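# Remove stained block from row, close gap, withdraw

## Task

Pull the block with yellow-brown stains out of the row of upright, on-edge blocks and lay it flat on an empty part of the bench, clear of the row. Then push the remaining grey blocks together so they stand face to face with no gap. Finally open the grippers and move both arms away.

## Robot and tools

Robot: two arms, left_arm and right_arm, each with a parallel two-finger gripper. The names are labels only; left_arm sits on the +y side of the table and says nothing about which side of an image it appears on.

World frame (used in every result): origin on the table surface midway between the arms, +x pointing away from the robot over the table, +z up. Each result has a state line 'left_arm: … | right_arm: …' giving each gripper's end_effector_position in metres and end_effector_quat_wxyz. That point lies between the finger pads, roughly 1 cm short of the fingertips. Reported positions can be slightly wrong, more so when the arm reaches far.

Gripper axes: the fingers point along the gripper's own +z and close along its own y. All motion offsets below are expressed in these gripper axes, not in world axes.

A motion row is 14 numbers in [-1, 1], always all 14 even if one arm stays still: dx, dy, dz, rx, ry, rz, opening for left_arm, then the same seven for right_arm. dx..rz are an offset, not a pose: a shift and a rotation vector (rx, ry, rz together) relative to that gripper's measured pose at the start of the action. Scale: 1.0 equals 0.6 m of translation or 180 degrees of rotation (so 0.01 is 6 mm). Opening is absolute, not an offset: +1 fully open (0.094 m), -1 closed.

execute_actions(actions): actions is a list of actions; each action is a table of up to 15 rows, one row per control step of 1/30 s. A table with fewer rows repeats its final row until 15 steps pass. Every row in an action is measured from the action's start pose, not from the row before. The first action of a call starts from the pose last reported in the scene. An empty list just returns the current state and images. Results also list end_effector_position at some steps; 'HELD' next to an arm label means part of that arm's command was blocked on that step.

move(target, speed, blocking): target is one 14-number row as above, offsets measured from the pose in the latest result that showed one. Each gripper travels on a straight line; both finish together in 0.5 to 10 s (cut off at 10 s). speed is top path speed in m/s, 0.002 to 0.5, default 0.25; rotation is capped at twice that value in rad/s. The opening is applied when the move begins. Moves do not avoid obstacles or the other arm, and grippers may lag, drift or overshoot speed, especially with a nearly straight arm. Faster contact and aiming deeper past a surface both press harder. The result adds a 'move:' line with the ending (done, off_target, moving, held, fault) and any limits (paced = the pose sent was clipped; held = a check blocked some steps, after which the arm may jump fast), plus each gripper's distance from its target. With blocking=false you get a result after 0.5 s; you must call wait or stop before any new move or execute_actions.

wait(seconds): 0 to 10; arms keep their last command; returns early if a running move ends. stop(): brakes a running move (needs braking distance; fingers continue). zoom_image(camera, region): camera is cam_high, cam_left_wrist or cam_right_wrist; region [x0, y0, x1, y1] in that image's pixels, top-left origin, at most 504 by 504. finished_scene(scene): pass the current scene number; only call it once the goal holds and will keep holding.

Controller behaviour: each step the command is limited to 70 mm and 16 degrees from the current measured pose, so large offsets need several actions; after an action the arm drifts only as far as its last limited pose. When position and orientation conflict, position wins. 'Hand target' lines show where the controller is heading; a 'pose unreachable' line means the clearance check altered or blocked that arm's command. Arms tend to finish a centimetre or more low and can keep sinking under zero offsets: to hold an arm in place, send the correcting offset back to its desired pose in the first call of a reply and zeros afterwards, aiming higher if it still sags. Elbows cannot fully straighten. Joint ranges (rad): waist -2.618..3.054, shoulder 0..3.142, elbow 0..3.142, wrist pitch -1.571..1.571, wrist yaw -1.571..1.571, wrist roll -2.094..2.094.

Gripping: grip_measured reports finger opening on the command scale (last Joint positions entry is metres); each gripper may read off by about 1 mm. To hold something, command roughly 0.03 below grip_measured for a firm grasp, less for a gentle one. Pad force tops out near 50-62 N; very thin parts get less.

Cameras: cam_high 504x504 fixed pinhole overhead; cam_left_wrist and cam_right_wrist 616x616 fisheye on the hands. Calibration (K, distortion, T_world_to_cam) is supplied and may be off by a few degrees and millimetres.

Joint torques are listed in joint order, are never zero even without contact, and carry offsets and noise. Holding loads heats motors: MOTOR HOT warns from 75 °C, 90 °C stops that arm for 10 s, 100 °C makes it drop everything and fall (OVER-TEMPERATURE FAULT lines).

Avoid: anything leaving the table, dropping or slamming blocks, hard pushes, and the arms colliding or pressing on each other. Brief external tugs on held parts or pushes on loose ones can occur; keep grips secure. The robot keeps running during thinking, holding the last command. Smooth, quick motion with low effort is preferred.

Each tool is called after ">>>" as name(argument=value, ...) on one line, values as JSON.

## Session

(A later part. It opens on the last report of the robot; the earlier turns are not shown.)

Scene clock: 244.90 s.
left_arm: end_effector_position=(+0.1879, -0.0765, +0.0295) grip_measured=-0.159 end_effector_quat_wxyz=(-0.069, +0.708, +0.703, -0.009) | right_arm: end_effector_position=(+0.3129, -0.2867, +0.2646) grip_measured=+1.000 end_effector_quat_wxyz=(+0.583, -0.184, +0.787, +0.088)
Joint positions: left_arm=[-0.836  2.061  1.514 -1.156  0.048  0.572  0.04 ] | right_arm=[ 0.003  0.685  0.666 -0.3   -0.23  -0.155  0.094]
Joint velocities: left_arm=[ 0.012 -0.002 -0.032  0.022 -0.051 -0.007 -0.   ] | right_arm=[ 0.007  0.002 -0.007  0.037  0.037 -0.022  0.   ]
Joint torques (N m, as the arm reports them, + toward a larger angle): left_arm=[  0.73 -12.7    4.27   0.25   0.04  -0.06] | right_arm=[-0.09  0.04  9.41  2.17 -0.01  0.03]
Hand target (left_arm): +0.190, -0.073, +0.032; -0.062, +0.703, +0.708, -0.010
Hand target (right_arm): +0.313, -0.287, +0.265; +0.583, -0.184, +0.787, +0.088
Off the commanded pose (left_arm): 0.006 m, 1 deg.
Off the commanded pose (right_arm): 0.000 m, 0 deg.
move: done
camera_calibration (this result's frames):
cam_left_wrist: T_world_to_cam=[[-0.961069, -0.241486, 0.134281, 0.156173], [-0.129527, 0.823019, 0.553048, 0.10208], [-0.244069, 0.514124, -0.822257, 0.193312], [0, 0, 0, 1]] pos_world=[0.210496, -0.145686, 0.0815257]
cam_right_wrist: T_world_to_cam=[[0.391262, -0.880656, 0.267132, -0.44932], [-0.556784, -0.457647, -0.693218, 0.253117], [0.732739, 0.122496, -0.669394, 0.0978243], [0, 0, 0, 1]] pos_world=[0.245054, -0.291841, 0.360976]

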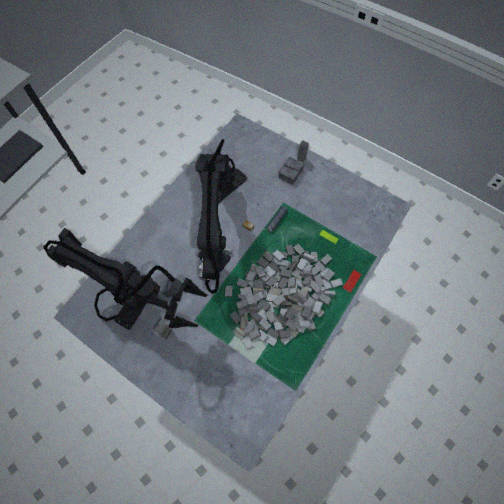

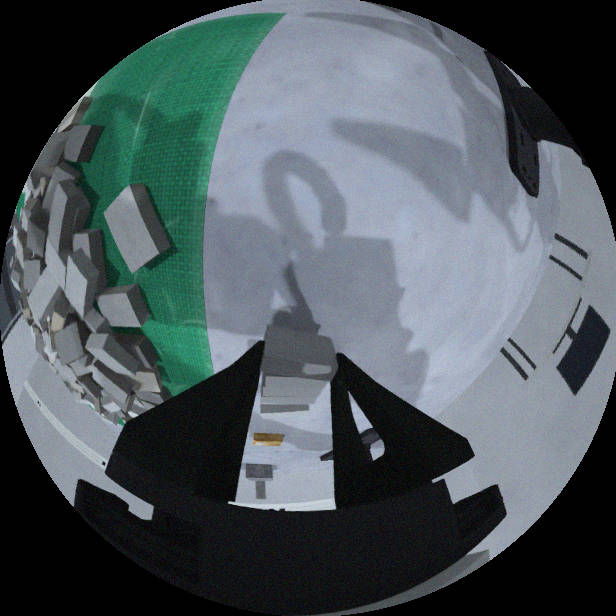

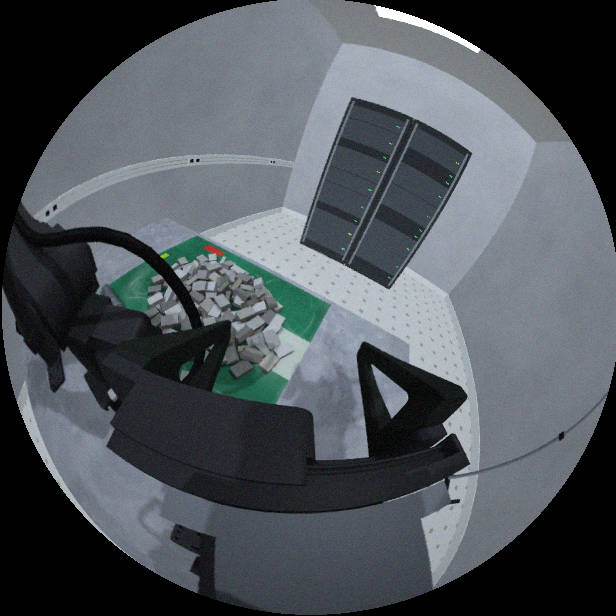

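>>> move(target=[0,0,0.033,0,0,0,-0.45,0,0,0,0,0,0,1], speed=0.02)

>>> move(target=[0,0,0,0,0,0,0.5,0,0,0,0,0,0,1])

>>> move(target=[0,0,-0.12,0,0,0,0.5,0,0,0,0,0,0,1], speed=0.06)

>>> move(target=[0.055,0,-0.02,0,0,-0.5,1,0,0,0,0,0,0,1], speed=0.4)

Scene clock: 249.73 s.
left_arm: end_effector_position=(+0.1889, -0.0780, +0.0207) grip_measured=-0.159 end_effector_quat_wxyz=(-0.060, +0.708, +0.703, -0.011) | right_arm: end_effector_position=(+0.3129, -0.2867, +0.2646) grip_measured=+1.000 end_effector_quat_wxyz=(+0.583, -0.184, +0.787, +0.088)
Joint positions: left_arm=[-0.836  2.061  1.48  -1.103  0.048  0.571  0.04 ] | right_arm=[ 0.003  0.685  0.666 -0.3   -0.23  -0.155  0.094]
Joint velocities: left_arm=[ 0.007  0.007 -0.007 -0.022  0.007 -0.007 -0.   ] | right_arm=[-0.002 -0.012  0.002  0.022 -0.081 -0.037  0.   ]
Joint torques (N m, as the arm reports them, + toward a larger angle): left_arm=[-0.27 -9.75  4.11  0.39  0.07 -0.02] | right_arm=[-0.09  0.03  9.41  2.16 -0.01  0.03]
Hand target (left_arm): +0.186, -0.075, +0.010; -0.069, +0.708, +0.703, -0.009
Hand target (right_arm): +0.313, -0.287, +0.265; +0.583, -0.184, +0.787, +0.088
Off the commanded pose (left_arm): 0.012 m, 1 deg.
Off the commanded pose (right_arm): 0.000 m, 0 deg.
move: off_target (left_arm)
camera_calibration (this result's frames):
cam_left_wrist: T_world_to_cam=[[-0.962, -0.240925, 0.128496, 0.158231], [-0.136164, 0.831195, 0.539049, 0.11046], [-0.236676, 0.501069, -0.832415, 0.184895], [0, 0, 0, 1]] pos_world=[0.211019, -0.146337, 0.0740336]
cam_right_wrist: T_world_to_cam=[[0.391262, -0.880656, 0.267132, -0.44932], [-0.556784, -0.457647, -0.693218, 0.253117], [0.732739, 0.122496, -0.669394, 0.0978243], [0, 0, 0, 1]] pos_world=[0.245054, -0.291841, 0.360976]

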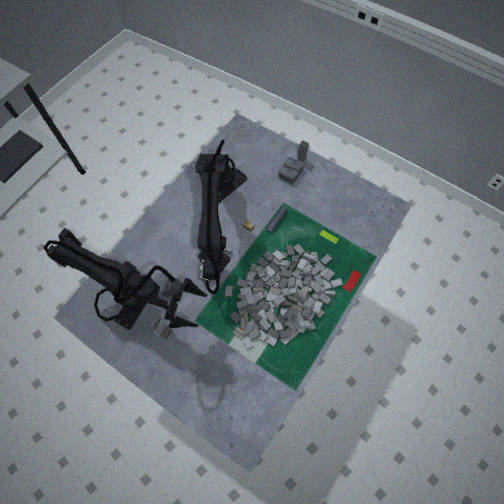

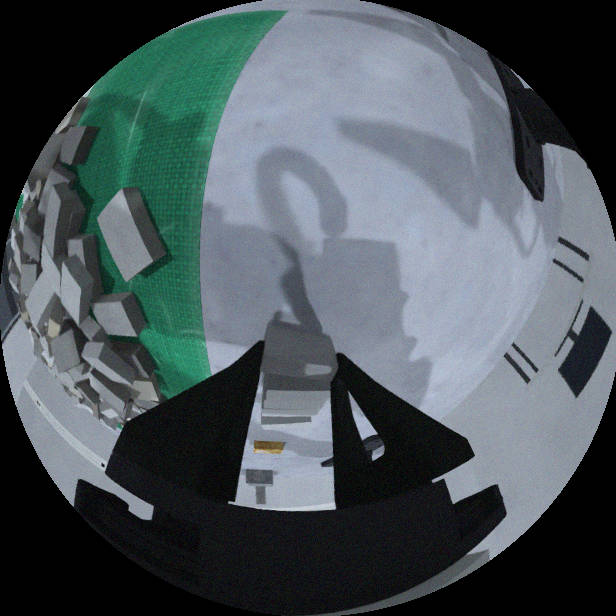

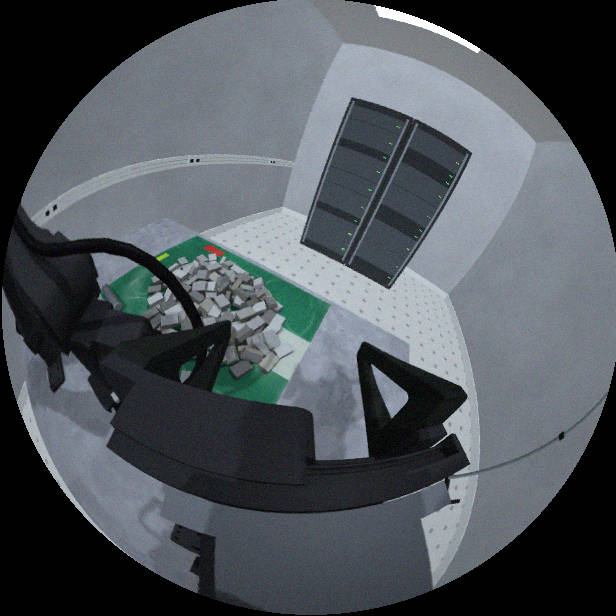

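Scene clock: 250.23 s.
left_arm: end_effector_position=(+0.1889, -0.0780, +0.0207) grip_measured=+0.499 end_effector_quat_wxyz=(-0.060, +0.708, +0.703, -0.011) | right_arm: end_effector_position=(+0.3129, -0.2867, +0.2646) grip_measured=+1.000 end_effector_quat_wxyz=(+0.583, -0.184, +0.787, +0.088)
Joint positions: left_arm=[-0.836  2.061  1.48  -1.103  0.048  0.571  0.07 ] | right_arm=[ 0.003  0.685  0.666 -0.3   -0.23  -0.155  0.094]
Joint velocities: left_arm=[-0.017 -0.022  0.007  0.066  0.037  0.037  0.001] | right_arm=[-0.012  0.002 -0.002 -0.007 -0.037 -0.022  0.   ]
Joint torques (N m, as the arm reports them, + toward a larger angle): left_arm=[ -0.01 -11.02   5.62   0.15   0.07   0.02] | right_arm=[-0.07  0.04  9.41  2.16 -0.02  0.03]
Hand target (left_arm): +0.189, -0.078, +0.021; -0.060, +0.708, +0.703, -0.011
Hand target (right_arm): +0.313, -0.287, +0.265; +0.583, -0.184, +0.787, +0.088
Off the commanded pose (left_arm): 0.000 m, 0 deg.
Off the commanded pose (right_arm): 0.000 m, 0 deg.
move: done
camera_calibration (this result's frames):
cam_left_wrist: T_world_to_cam=[[-0.962, -0.240925, 0.128496, 0.158231], [-0.136164, 0.831195, 0.539049, 0.11046], [-0.236676, 0.501069, -0.832415, 0.184895], [0, 0, 0, 1]] pos_world=[0.211019, -0.146337, 0.0740336]
cam_right_wrist: T_world_to_cam=[[0.391262, -0.880656, 0.267132, -0.44932], [-0.556784, -0.457647, -0.693218, 0.253117], [0.732739, 0.122496, -0.669394, 0.0978243], [0, 0, 0, 1]] pos_world=[0.245054, -0.291841, 0.360976]

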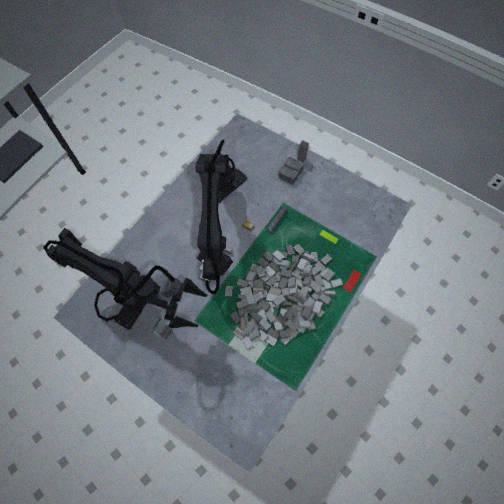

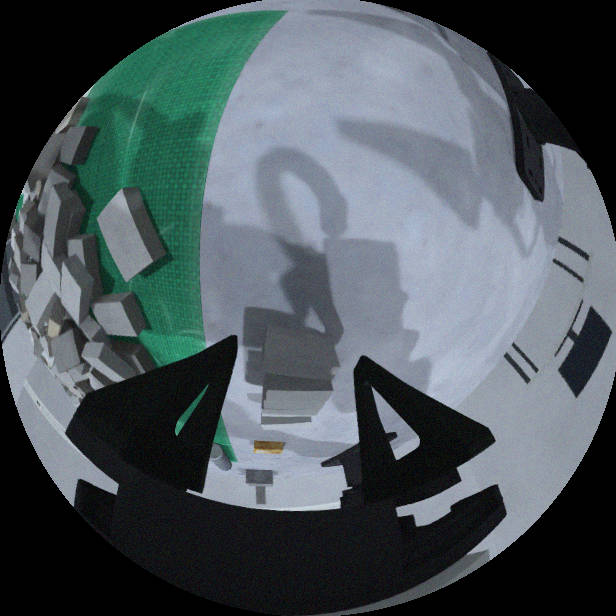

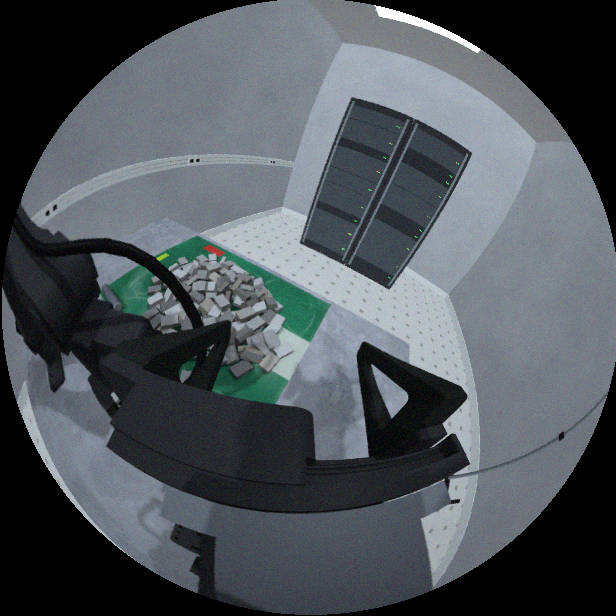

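Scene clock: 251.93 s.
left_arm: end_effector_position=(+0.1905, -0.0806, +0.0801) grip_measured=+0.499 end_effector_quat_wxyz=(-0.073, +0.709, +0.701, -0.009) | right_arm: end_effector_position=(+0.3129, -0.2867, +0.2646) grip_measured=+1.000 end_effector_quat_wxyz=(+0.583, -0.184, +0.787, +0.088)
Joint positions: left_arm=[-0.836  2.046  1.696 -1.36   0.048  0.576  0.07 ] | right_arm=[ 0.003  0.685  0.666 -0.3   -0.23  -0.155  0.094]
Joint velocities: left_arm=[-0.002 -0.027  0.002 -0.066  0.007  0.007 -0.001] | right_arm=[-0.007 -0.022  0.007  0.066 -0.022 -0.022  0.   ]
Joint torques (N m, as the arm reports them, + toward a larger angle): left_arm=[  0.93 -12.27   7.68  -0.1    0.04   0.04] | right_arm=[-0.09  0.04  9.41  2.17 -0.01  0.03]
Hand target (left_arm): +0.196, -0.081, +0.092; -0.060, +0.708, +0.703, -0.011
Hand target (right_arm): +0.313, -0.287, +0.265; +0.583, -0.184, +0.787, +0.088
Off the commanded pose (left_arm): 0.014 m, 1 deg.
Off the commanded pose (right_arm): 0.000 m, 0 deg.
move: off_target (left_arm)
camera_calibration (this result's frames):
cam_left_wrist: T_world_to_cam=[[-0.961293, -0.239044, 0.137015, 0.150895], [-0.12431, 0.820075, 0.558591, 0.0761551], [-0.245891, 0.519937, -0.818048, 0.238133], [0, 0, 0, 1]] pos_world=[0.213076, -0.150197, 0.13159]
cam_right_wrist: T_world_to_cam=[[0.391262, -0.880656, 0.267132, -0.44932], [-0.556784, -0.457647, -0.693218, 0.253117], [0.732739, 0.122496, -0.669394, 0.0978243], [0, 0, 0, 1]] pos_world=[0.245054, -0.291841, 0.360976]

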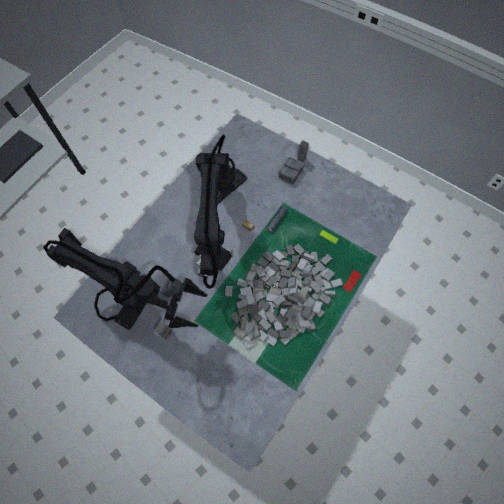

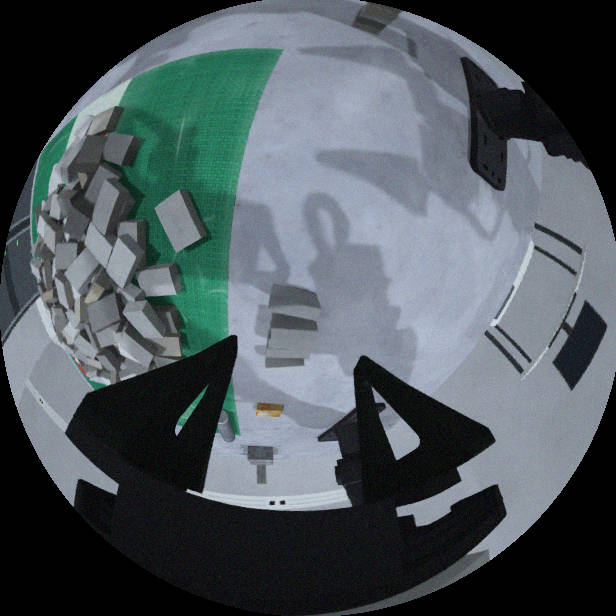

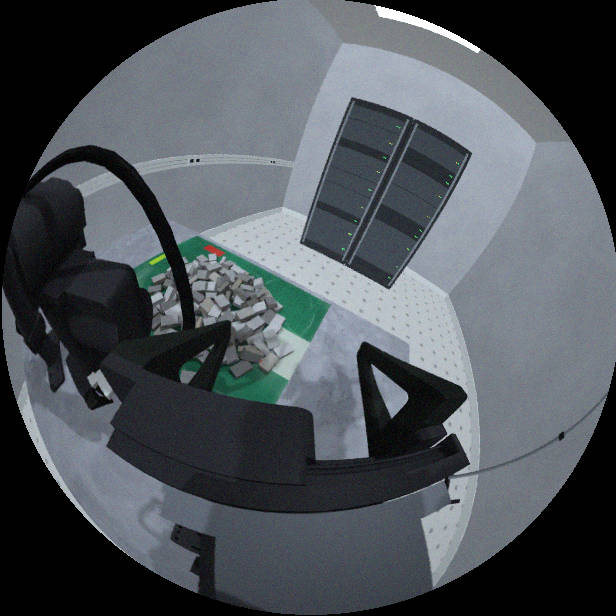

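Scene clock: 254.57 s.
left_arm: end_effector_position=(+0.1935, -0.0581, +0.0928) grip_measured=+1.000 end_effector_quat_wxyz=(-0.056, +0.014, +0.998, +0.037) | right_arm: end_effector_position=(+0.3129, -0.2867, +0.2646) grip_measured=+1.000 end_effector_quat_wxyz=(+0.583, -0.184, +0.787, +0.088)
Joint positions: left_arm=[-0.793  1.957  1.622 -1.36   0.048 -0.936  0.094] | right_arm=[ 0.003  0.685  0.666 -0.3   -0.23  -0.155  0.094]
Joint velocities: left_arm=[ 0.032  0.002 -0.017  0.007 -0.037  0.022  0.   ] | right_arm=[ 0.002  0.002  0.002 -0.007  0.051  0.007  0.   ]
Joint torques (N m, as the arm reports them, + toward a larger angle): left_arm=[  0.74 -11.71   4.31   0.     0.02  -0.03] | right_arm=[-0.09  0.03  9.4   2.17 -0.01  0.03]
Hand target (left_arm): +0.192, -0.049, +0.094; -0.059, +0.006, +0.997, +0.045
Hand target (right_arm): +0.313, -0.287, +0.265; +0.583, -0.184, +0.787, +0.088
Off the commanded pose (left_arm): 0.010 m, 1 deg.
Off the commanded pose (right_arm): 0.000 m, 0 deg.
move: done
camera_calibration (this result's frames):
cam_left_wrist: T_world_to_cam=[[0.213882, -0.975576, -0.0500591, -0.0954032], [-0.814058, -0.206329, 0.542898, 0.126262], [-0.539967, -0.0753651, -0.838306, 0.261806], [0, 0, 0, 1]] pos_world=[0.264556, -0.0472906, 0.14615]
cam_right_wrist: T_world_to_cam=[[0.391262, -0.880656, 0.267132, -0.44932], [-0.556784, -0.457647, -0.693218, 0.253117], [0.732739, 0.122496, -0.669394, 0.0978243], [0, 0, 0, 1]] pos_world=[0.245054, -0.291841, 0.360976]

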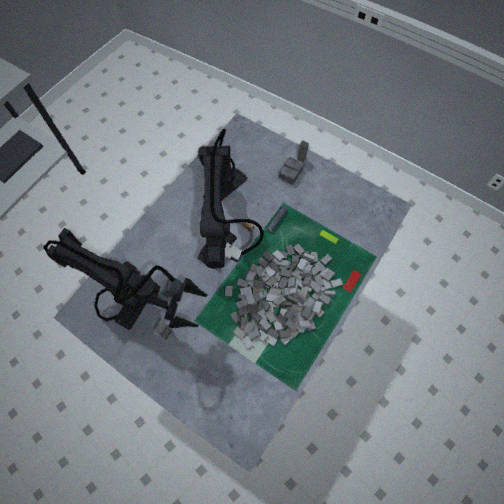

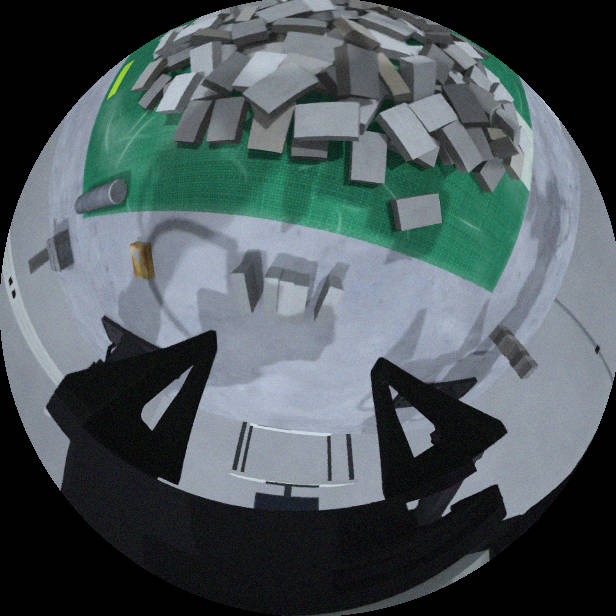

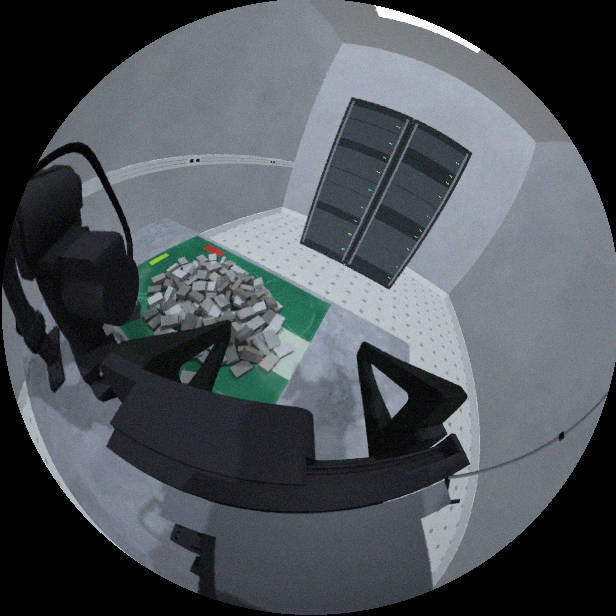

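>>> move(target=[0.01,0.032,0.075,0,0,0,1,0,0,0,0,0,0,1], speed=0.04)

Scene clock: 259.17 s.
left_arm: end_effector_position=(+0.1812, -0.0403, +0.0488) grip_measured=+1.000 end_effector_quat_wxyz=(-0.060, +0.017, +0.997, +0.042) | right_arm: end_effector_position=(+0.3129, -0.2867, +0.2646) grip_measured=+1.000 end_effector_quat_wxyz=(+0.583, -0.184, +0.787, +0.088)
Joint positions: left_arm=[-0.793  1.92   1.39  -1.178  0.048 -0.93   0.094] | right_arm=[ 0.003  0.685  0.666 -0.3   -0.23  -0.155  0.094]
Joint velocities: left_arm=[-0.002 -0.002 -0.002  0.007 -0.051  0.037  0.   ] | right_arm=[-0.007 -0.012 -0.002 -0.066 -0.007  0.051  0.   ]
Joint torques (N m, as the arm reports them, + toward a larger angle): left_arm=[  0.9  -11.22   4.2    0.2    0.06   0.06] | right_arm=[-0.09  0.03  9.41  2.16 -0.01  0.03]
Hand target (left_arm): +0.183, -0.036, +0.050; -0.056, +0.014, +0.998, +0.037
Hand target (right_arm): +0.313, -0.287, +0.265; +0.583, -0.184, +0.787, +0.088
Off the commanded pose (left_arm): 0.005 m, 1 deg.
Off the commanded pose (right_arm): 0.000 m, 0 deg.
move: done
camera_calibration (this result's frames):
cam_left_wrist: T_world_to_cam=[[0.208313, -0.976169, -0.0608239, -0.0761513], [-0.811141, -0.207175, 0.546928, 0.143104], [-0.546495, -0.0645954, -0.834968, 0.221056], [0, 0, 0, 1]] pos_world=[0.252747, -0.0304098, 0.101675]
cam_right_wrist: T_world_to_cam=[[0.391262, -0.880656, 0.267132, -0.44932], [-0.556784, -0.457647, -0.693218, 0.253117], [0.732739, 0.122496, -0.669394, 0.0978243], [0, 0, 0, 1]] pos_world=[0.245054, -0.291841, 0.360976]

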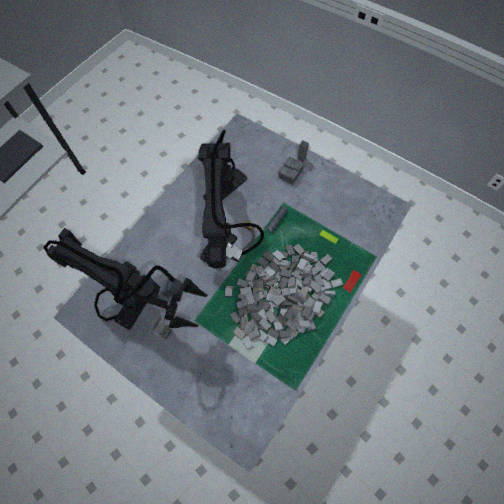

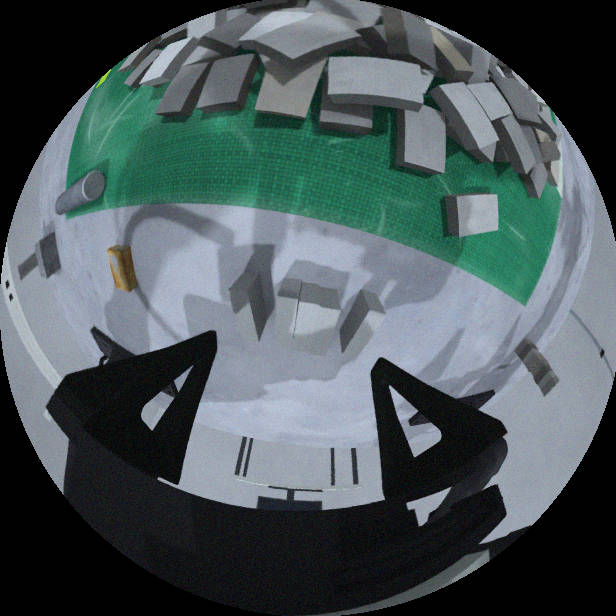

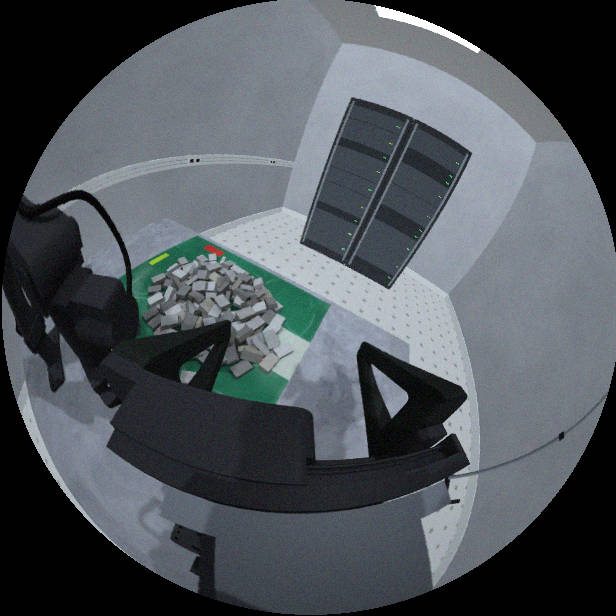

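>>> move(target=[-0.025,0,0.062,0,0,0,1,0,0,0,0,0,0,1], speed=0.02)

Scene clock: 263.60 s.
left_arm: end_effector_position=(+0.1894, -0.0450, +0.0301) grip_measured=+1.000 end_effector_quat_wxyz=(-0.055, +0.018, +0.998, +0.031) | right_arm: end_effector_position=(+0.3129, -0.2867, +0.2646) grip_measured=+1.000 end_effector_quat_wxyz=(+0.583, -0.184, +0.787, +0.088)
Joint positions: left_arm=[-0.779  1.952  1.36  -1.093  0.051 -0.914  0.094] | right_arm=[ 0.003  0.685  0.666 -0.3   -0.23  -0.155  0.094]
Joint velocities: left_arm=[-0.007  0.002 -0.002 -0.007 -0.095 -0.051  0.   ] | right_arm=[ 0.007 -0.017  0.002 -0.051  0.022 -0.022  0.   ]
Joint torques (N m, as the arm reports them, + toward a larger angle): left_arm=[ 1.11 -7.59  2.96  0.67  0.02  0.1 ] | right_arm=[-0.09  0.03  9.41  2.17 -0.01  0.02]
Hand target (left_arm): +0.191, -0.038, +0.011; -0.060, +0.017, +0.997, +0.042
Hand target (right_arm): +0.313, -0.287, +0.265; +0.583, -0.184, +0.787, +0.088
Off the commanded pose (left_arm): 0.021 m, 1 deg.
Off the commanded pose (right_arm): 0.000 m, 0 deg.
move: off_target (left_arm)
camera_calibration (this result's frames):
cam_left_wrist: T_world_to_cam=[[0.207421, -0.977535, -0.0374307, -0.0842127], [-0.816459, -0.194066, 0.543814, 0.160682], [-0.538861, -0.0822378, -0.838371, 0.207503], [0, 0, 0, 1]] pos_world=[0.260473, -0.0340734, 0.0834314]
cam_right_wrist: T_world_to_cam=[[0.391262, -0.880656, 0.267132, -0.44932], [-0.556784, -0.457647, -0.693218, 0.253117], [0.732739, 0.122496, -0.669394, 0.0978243], [0, 0, 0, 1]] pos_world=[0.245054, -0.291841, 0.360976]

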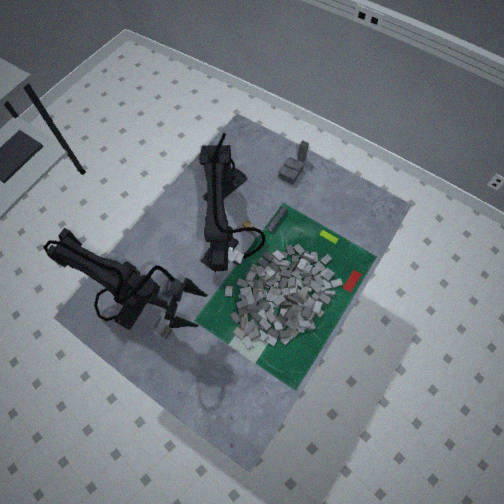

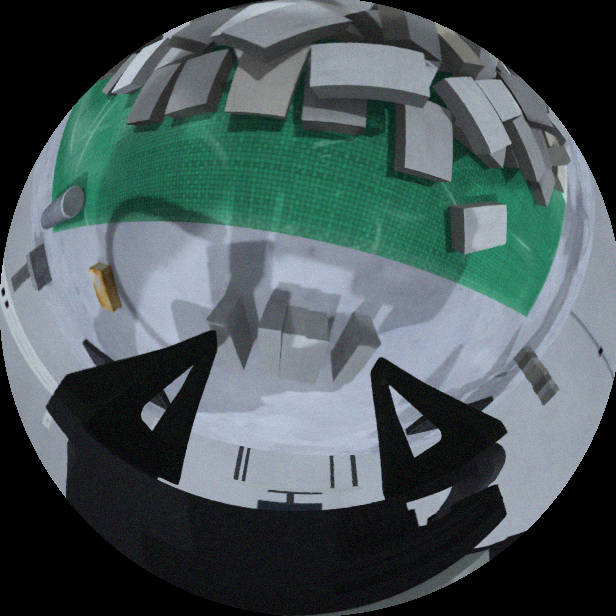

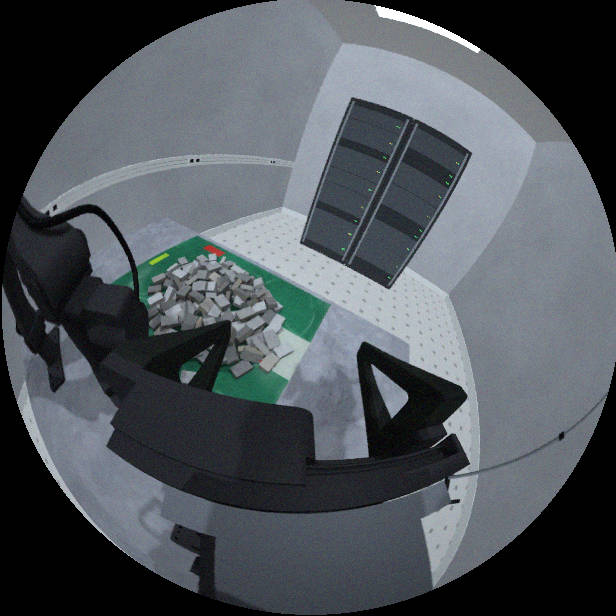

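>>> move(target=[0,0.0,-0.035,0,0,0,1,0,0,0,0,0,0,1], speed=0.03)

>>> move(target=[-0.01,0.028,0,0,0,0,1,0,0,0,0,0,0,1], speed=0.03)

>>> move(target=[-0.01,0,0.04,0,0,0,1,0,0,0,0,0,0,1], speed=0.02)

Scene clock: 268.07 s.
left_arm: end_effector_position=(+0.1874, -0.0422, +0.0390) grip_measured=+1.000 end_effector_quat_wxyz=(-0.062, +0.017, +0.997, +0.041) | right_arm: end_effector_position=(+0.3129, -0.2867, +0.2646) grip_measured=+1.000 end_effector_quat_wxyz=(+0.583, -0.184, +0.787, +0.088)
Joint positions: left_arm=[-0.779  1.952  1.394 -1.153  0.052 -0.914  0.094] | right_arm=[ 0.003  0.685  0.666 -0.3   -0.23  -0.155  0.094]
Joint velocities: left_arm=[ 0.002  0.002 -0.027 -0.037 -0.066  0.022  0.   ] | right_arm=[ 0.007 -0.017 -0.017 -0.007 -0.022 -0.051  0.   ]
Joint torques (N m, as the arm reports them, + toward a larger angle): left_arm=[  0.31 -11.34   7.53  -0.12   0.05   0.05] | right_arm=[-0.09  0.03  9.4   2.16 -0.01  0.03]
Hand target (left_arm): +0.191, -0.046, +0.051; -0.055, +0.018, +0.998, +0.031
Hand target (right_arm): +0.313, -0.287, +0.265; +0.583, -0.184, +0.787, +0.088
Off the commanded pose (left_arm): 0.013 m, 1 deg.
Off the commanded pose (right_arm): 0.000 m, 0 deg.
move: off_target (left_arm)
camera_calibration (this result's frames):
cam_left_wrist: T_world_to_cam=[[0.206727, -0.976514, -0.0606998, -0.0796376], [-0.808165, -0.205398, 0.55198, 0.152341], [-0.551484, -0.0650534, -0.831645, 0.21691], [0, 0, 0, 1]] pos_world=[0.259202, -0.0323659, 0.0914687]
cam_right_wrist: T_world_to_cam=[[0.391262, -0.880656, 0.267132, -0.44932], [-0.556784, -0.457647, -0.693218, 0.253117], [0.732739, 0.122496, -0.669394, 0.0978243], [0, 0, 0, 1]] pos_world=[0.245054, -0.291841, 0.360976]

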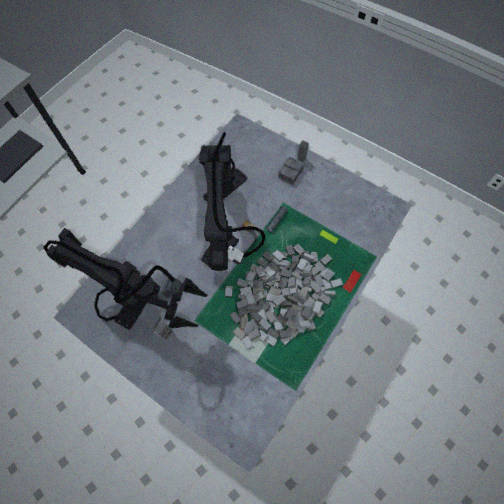

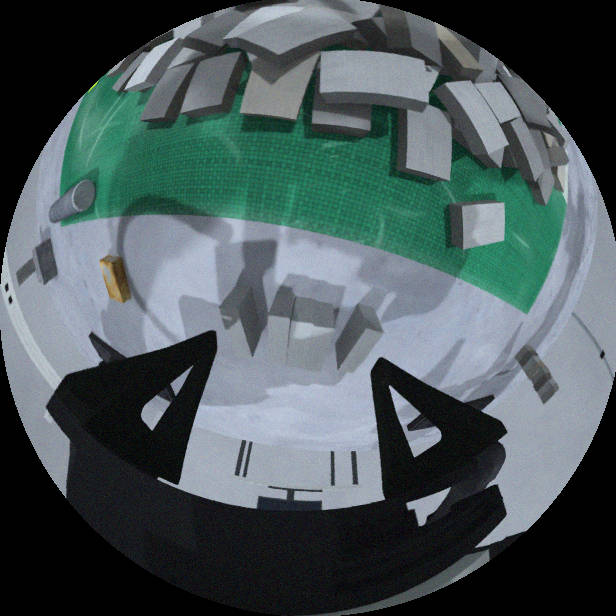

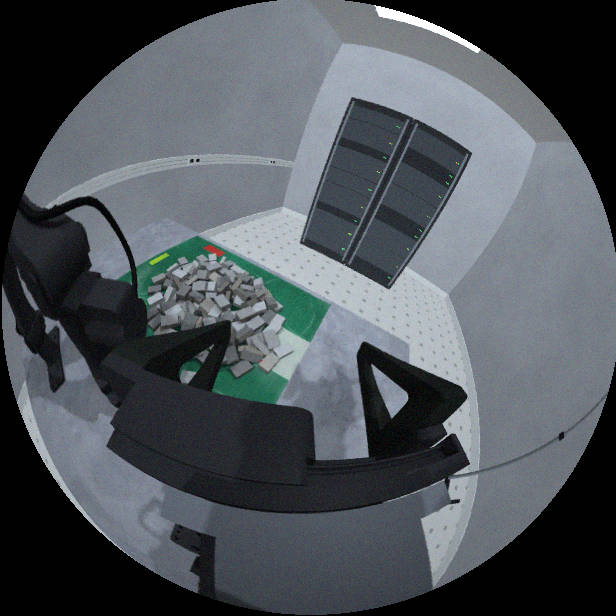

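Scene clock: 268.93 s.
left_arm: end_effector_position=(+0.1934, -0.0312, +0.0387) grip_measured=+1.000 end_effector_quat_wxyz=(-0.066, +0.017, +0.997, +0.041) | right_arm: end_effector_position=(+0.3129, -0.2867, +0.2646) grip_measured=+1.000 end_effector_quat_wxyz=(+0.583, -0.184, +0.787, +0.088)
Joint positions: left_arm=[-0.743  1.937  1.371 -1.15   0.052 -0.878  0.094] | right_arm=[ 0.003  0.685  0.666 -0.3   -0.23  -0.155  0.094]
Joint velocities: left_arm=[-0.002 -0.002 -0.017  0.022 -0.066  0.007  0.   ] | right_arm=[-0.012 -0.022  0.007 -0.007  0.007 -0.066  0.   ]
Joint torques (N m, as the arm reports them, + toward a larger angle): left_arm=[  0.6  -11.21   4.11   0.15   0.02   0.03] | right_arm=[-0.09  0.03  9.41  2.17 -0.02  0.02]
Hand target (left_arm): +0.193, -0.026, +0.039; -0.063, +0.017, +0.997, +0.041
Hand target (right_arm): +0.313, -0.287, +0.265; +0.583, -0.184, +0.787, +0.088
Off the commanded pose (left_arm): 0.006 m, 0 deg.
Off the commanded pose (right_arm): 0.000 m, 0 deg.
move: done
camera_calibration (this result's frames):
cam_left_wrist: T_world_to_cam=[[0.20638, -0.976521, -0.061752, -0.0700222], [-0.804735, -0.205297, 0.557006, 0.158743], [-0.556605, -0.0652607, -0.82821, 0.221531], [0, 0, 0, 1]] pos_world=[0.265502, -0.0213314, 0.0907297]
cam_right_wrist: T_world_to_cam=[[0.391262, -0.880656, 0.267132, -0.44932], [-0.556784, -0.457647, -0.693218, 0.253117], [0.732739, 0.122496, -0.669394, 0.0978243], [0, 0, 0, 1]] pos_world=[0.245054, -0.291841, 0.360976]

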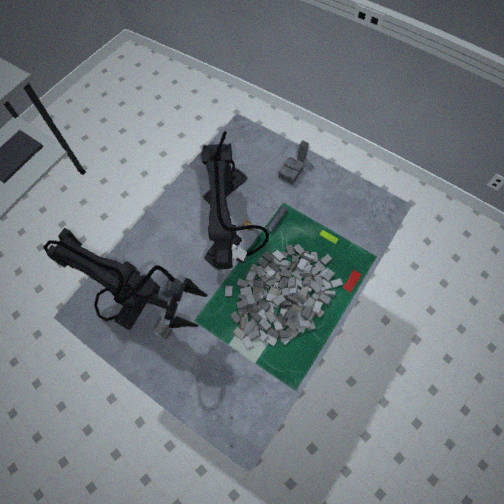

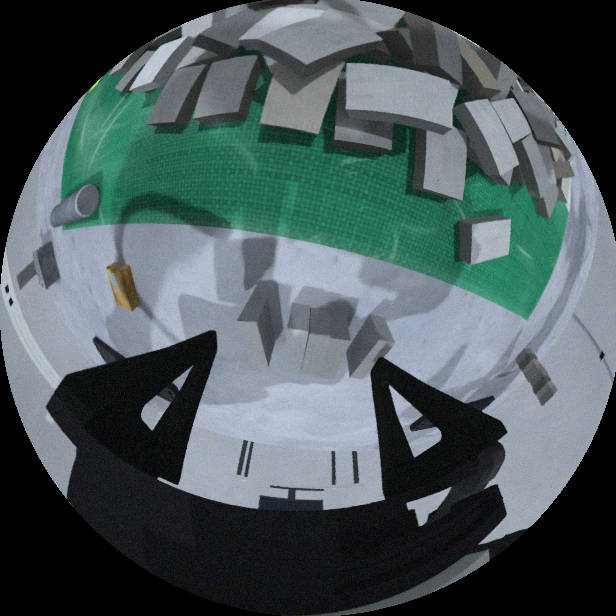

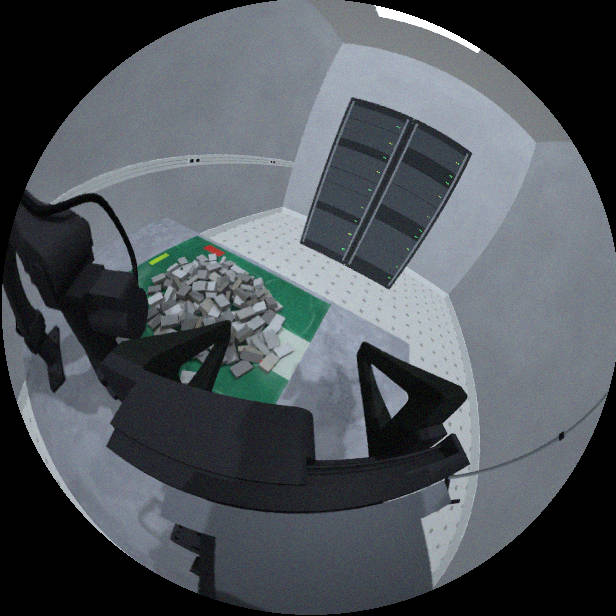

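Scene clock: 270.47 s.
left_arm: end_effector_position=(+0.1982, -0.0413, +0.0310) grip_measured=+1.000 end_effector_quat_wxyz=(-0.056, +0.021, +0.998, +0.018) | right_arm: end_effector_position=(+0.3129, -0.2867, +0.2646) grip_measured=+1.000 end_effector_quat_wxyz=(+0.583, -0.184, +0.787, +0.088)
Joint positions: left_arm=[-0.743  1.942  1.35  -1.077  0.065 -0.872  0.094] | right_arm=[ 0.003  0.685  0.666 -0.3   -0.23  -0.155  0.094]
Joint velocities: left_arm=[ 0.012  0.002 -0.017  0.022  0.037  0.022  0.   ] | right_arm=[ 0.002  0.002 -0.002  0.037 -0.007 -0.066  0.   ]
Joint torques (N m, as the arm reports them, + toward a larger angle): left_arm=[ 0.7  -7.8   3.49  0.33 -0.06  0.04] | right_arm=[-0.1   0.02  9.41  2.17 -0.01  0.03]
Hand target (left_arm): +0.196, -0.030, +0.015; -0.066, +0.018, +0.997, +0.041
Hand target (right_arm): +0.313, -0.287, +0.265; +0.583, -0.184, +0.787, +0.088
Off the commanded pose (left_arm): 0.021 m, 3 deg.
Off the commanded pose (right_arm): 0.000 m, 0 deg.
move: off_target (left_arm)
camera_calibration (this result's frames):
cam_left_wrist: T_world_to_cam=[[0.20195, -0.97932, -0.0121689, -0.0820913], [-0.816028, -0.175122, 0.550846, 0.168481], [-0.541586, -0.101313, -0.834518, 0.212935], [0, 0, 0, 1]] pos_world=[0.269386, -0.0293158, 0.0838922]
cam_right_wrist: T_world_to_cam=[[0.391262, -0.880656, 0.267132, -0.44932], [-0.556784, -0.457647, -0.693218, 0.253117], [0.732739, 0.122496, -0.669394, 0.0978243], [0, 0, 0, 1]] pos_world=[0.245054, -0.291841, 0.360976]

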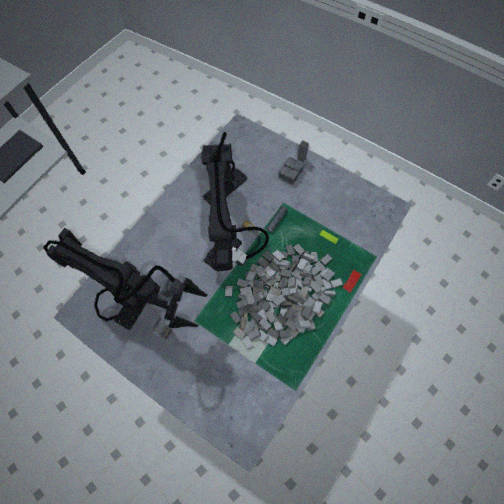

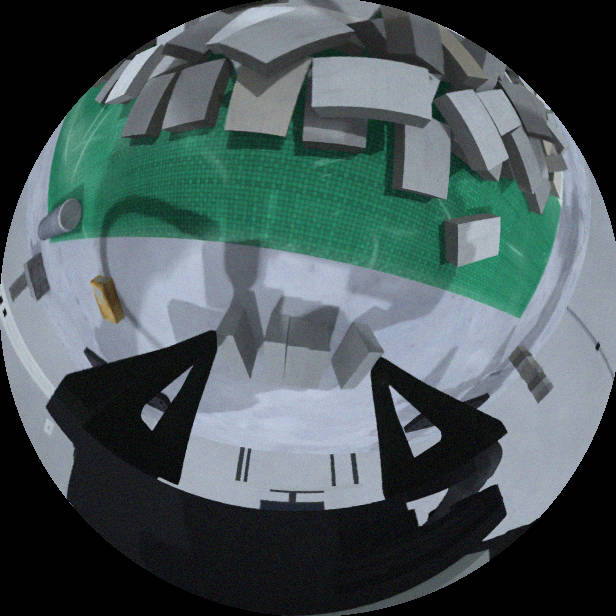

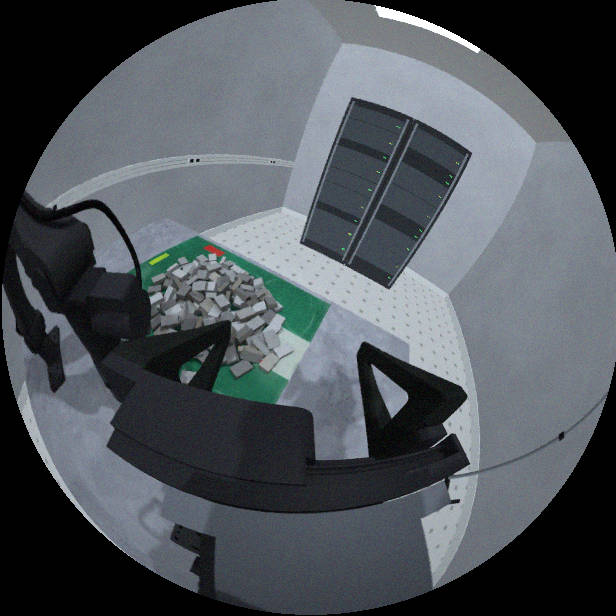

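>>> move(target=[0.018,0.004,0.035,0,0,0,1,0,0,0,0,0,0,1], speed=0.02)

Scene clock: 273.77 s.
left_arm: end_effector_position=(+0.1974, -0.0397, +0.0301) grip_measured=+1.000 end_effector_quat_wxyz=(-0.039, +0.020, +0.999, +0.013) | right_arm: end_effector_position=(+0.3129, -0.2867, +0.2646) grip_measured=+1.000 end_effector_quat_wxyz=(+0.583, -0.184, +0.787, +0.088)
Joint positions: left_arm=[-0.753  1.911  1.307 -1.036  0.045 -0.886  0.094] | right_arm=[ 0.003  0.685  0.666 -0.3   -0.23  -0.155  0.094]
Joint velocities: left_arm=[-0.007  0.002  0.007 -0.007  0.051 -0.037  0.   ] | right_arm=[ 0.002 -0.007  0.017  0.081  0.022 -0.037  0.   ]
Joint torques (N m, as the arm reports them, + toward a larger angle): left_arm=[-1.22 -8.09  2.18  0.77  0.22 -0.09] | right_arm=[-0.08  0.03  9.41  2.16 -0.01  0.03]
Hand target (left_arm): +0.185, -0.037, +0.012; -0.056, +0.021, +0.998, +0.019
Hand target (right_arm): +0.313, -0.287, +0.265; +0.583, -0.184, +0.787, +0.088
Off the commanded pose (left_arm): 0.022 m, 2 deg.
Off the commanded pose (right_arm): 0.000 m, 0 deg.
move: off_target (left_arm)
camera_calibration (this result's frames):
cam_left_wrist: T_world_to_cam=[[0.205231, -0.978706, 0.00375961, -0.0814463], [-0.833664, -0.172801, 0.524543, 0.172994], [-0.512723, -0.110786, -0.851376, 0.20633], [0, 0, 0, 1]] pos_world=[0.266724, -0.02696, 0.0852285]
cam_right_wrist: T_world_to_cam=[[0.391262, -0.880656, 0.267132, -0.44932], [-0.556784, -0.457647, -0.693218, 0.253117], [0.732739, 0.122496, -0.669394, 0.0978243], [0, 0, 0, 1]] pos_world=[0.245054, -0.291841, 0.360976]

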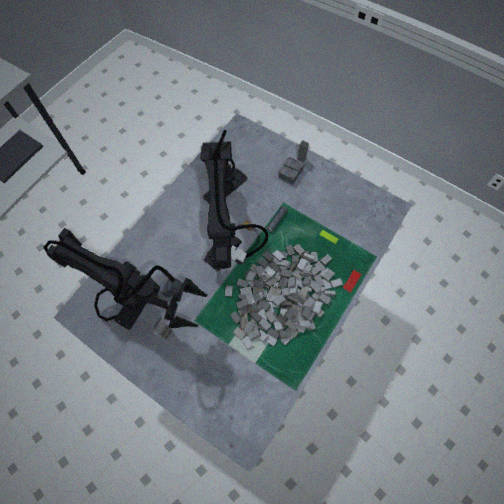

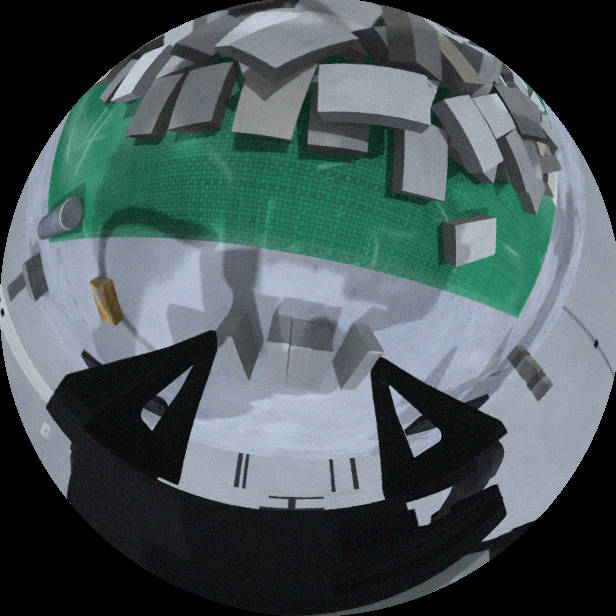

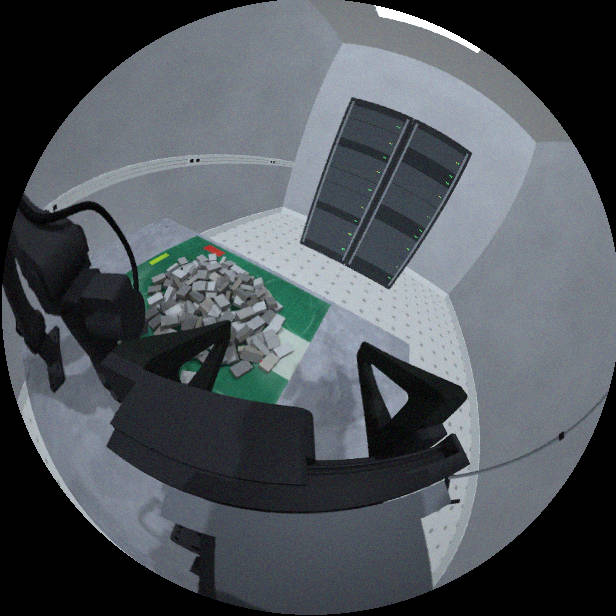

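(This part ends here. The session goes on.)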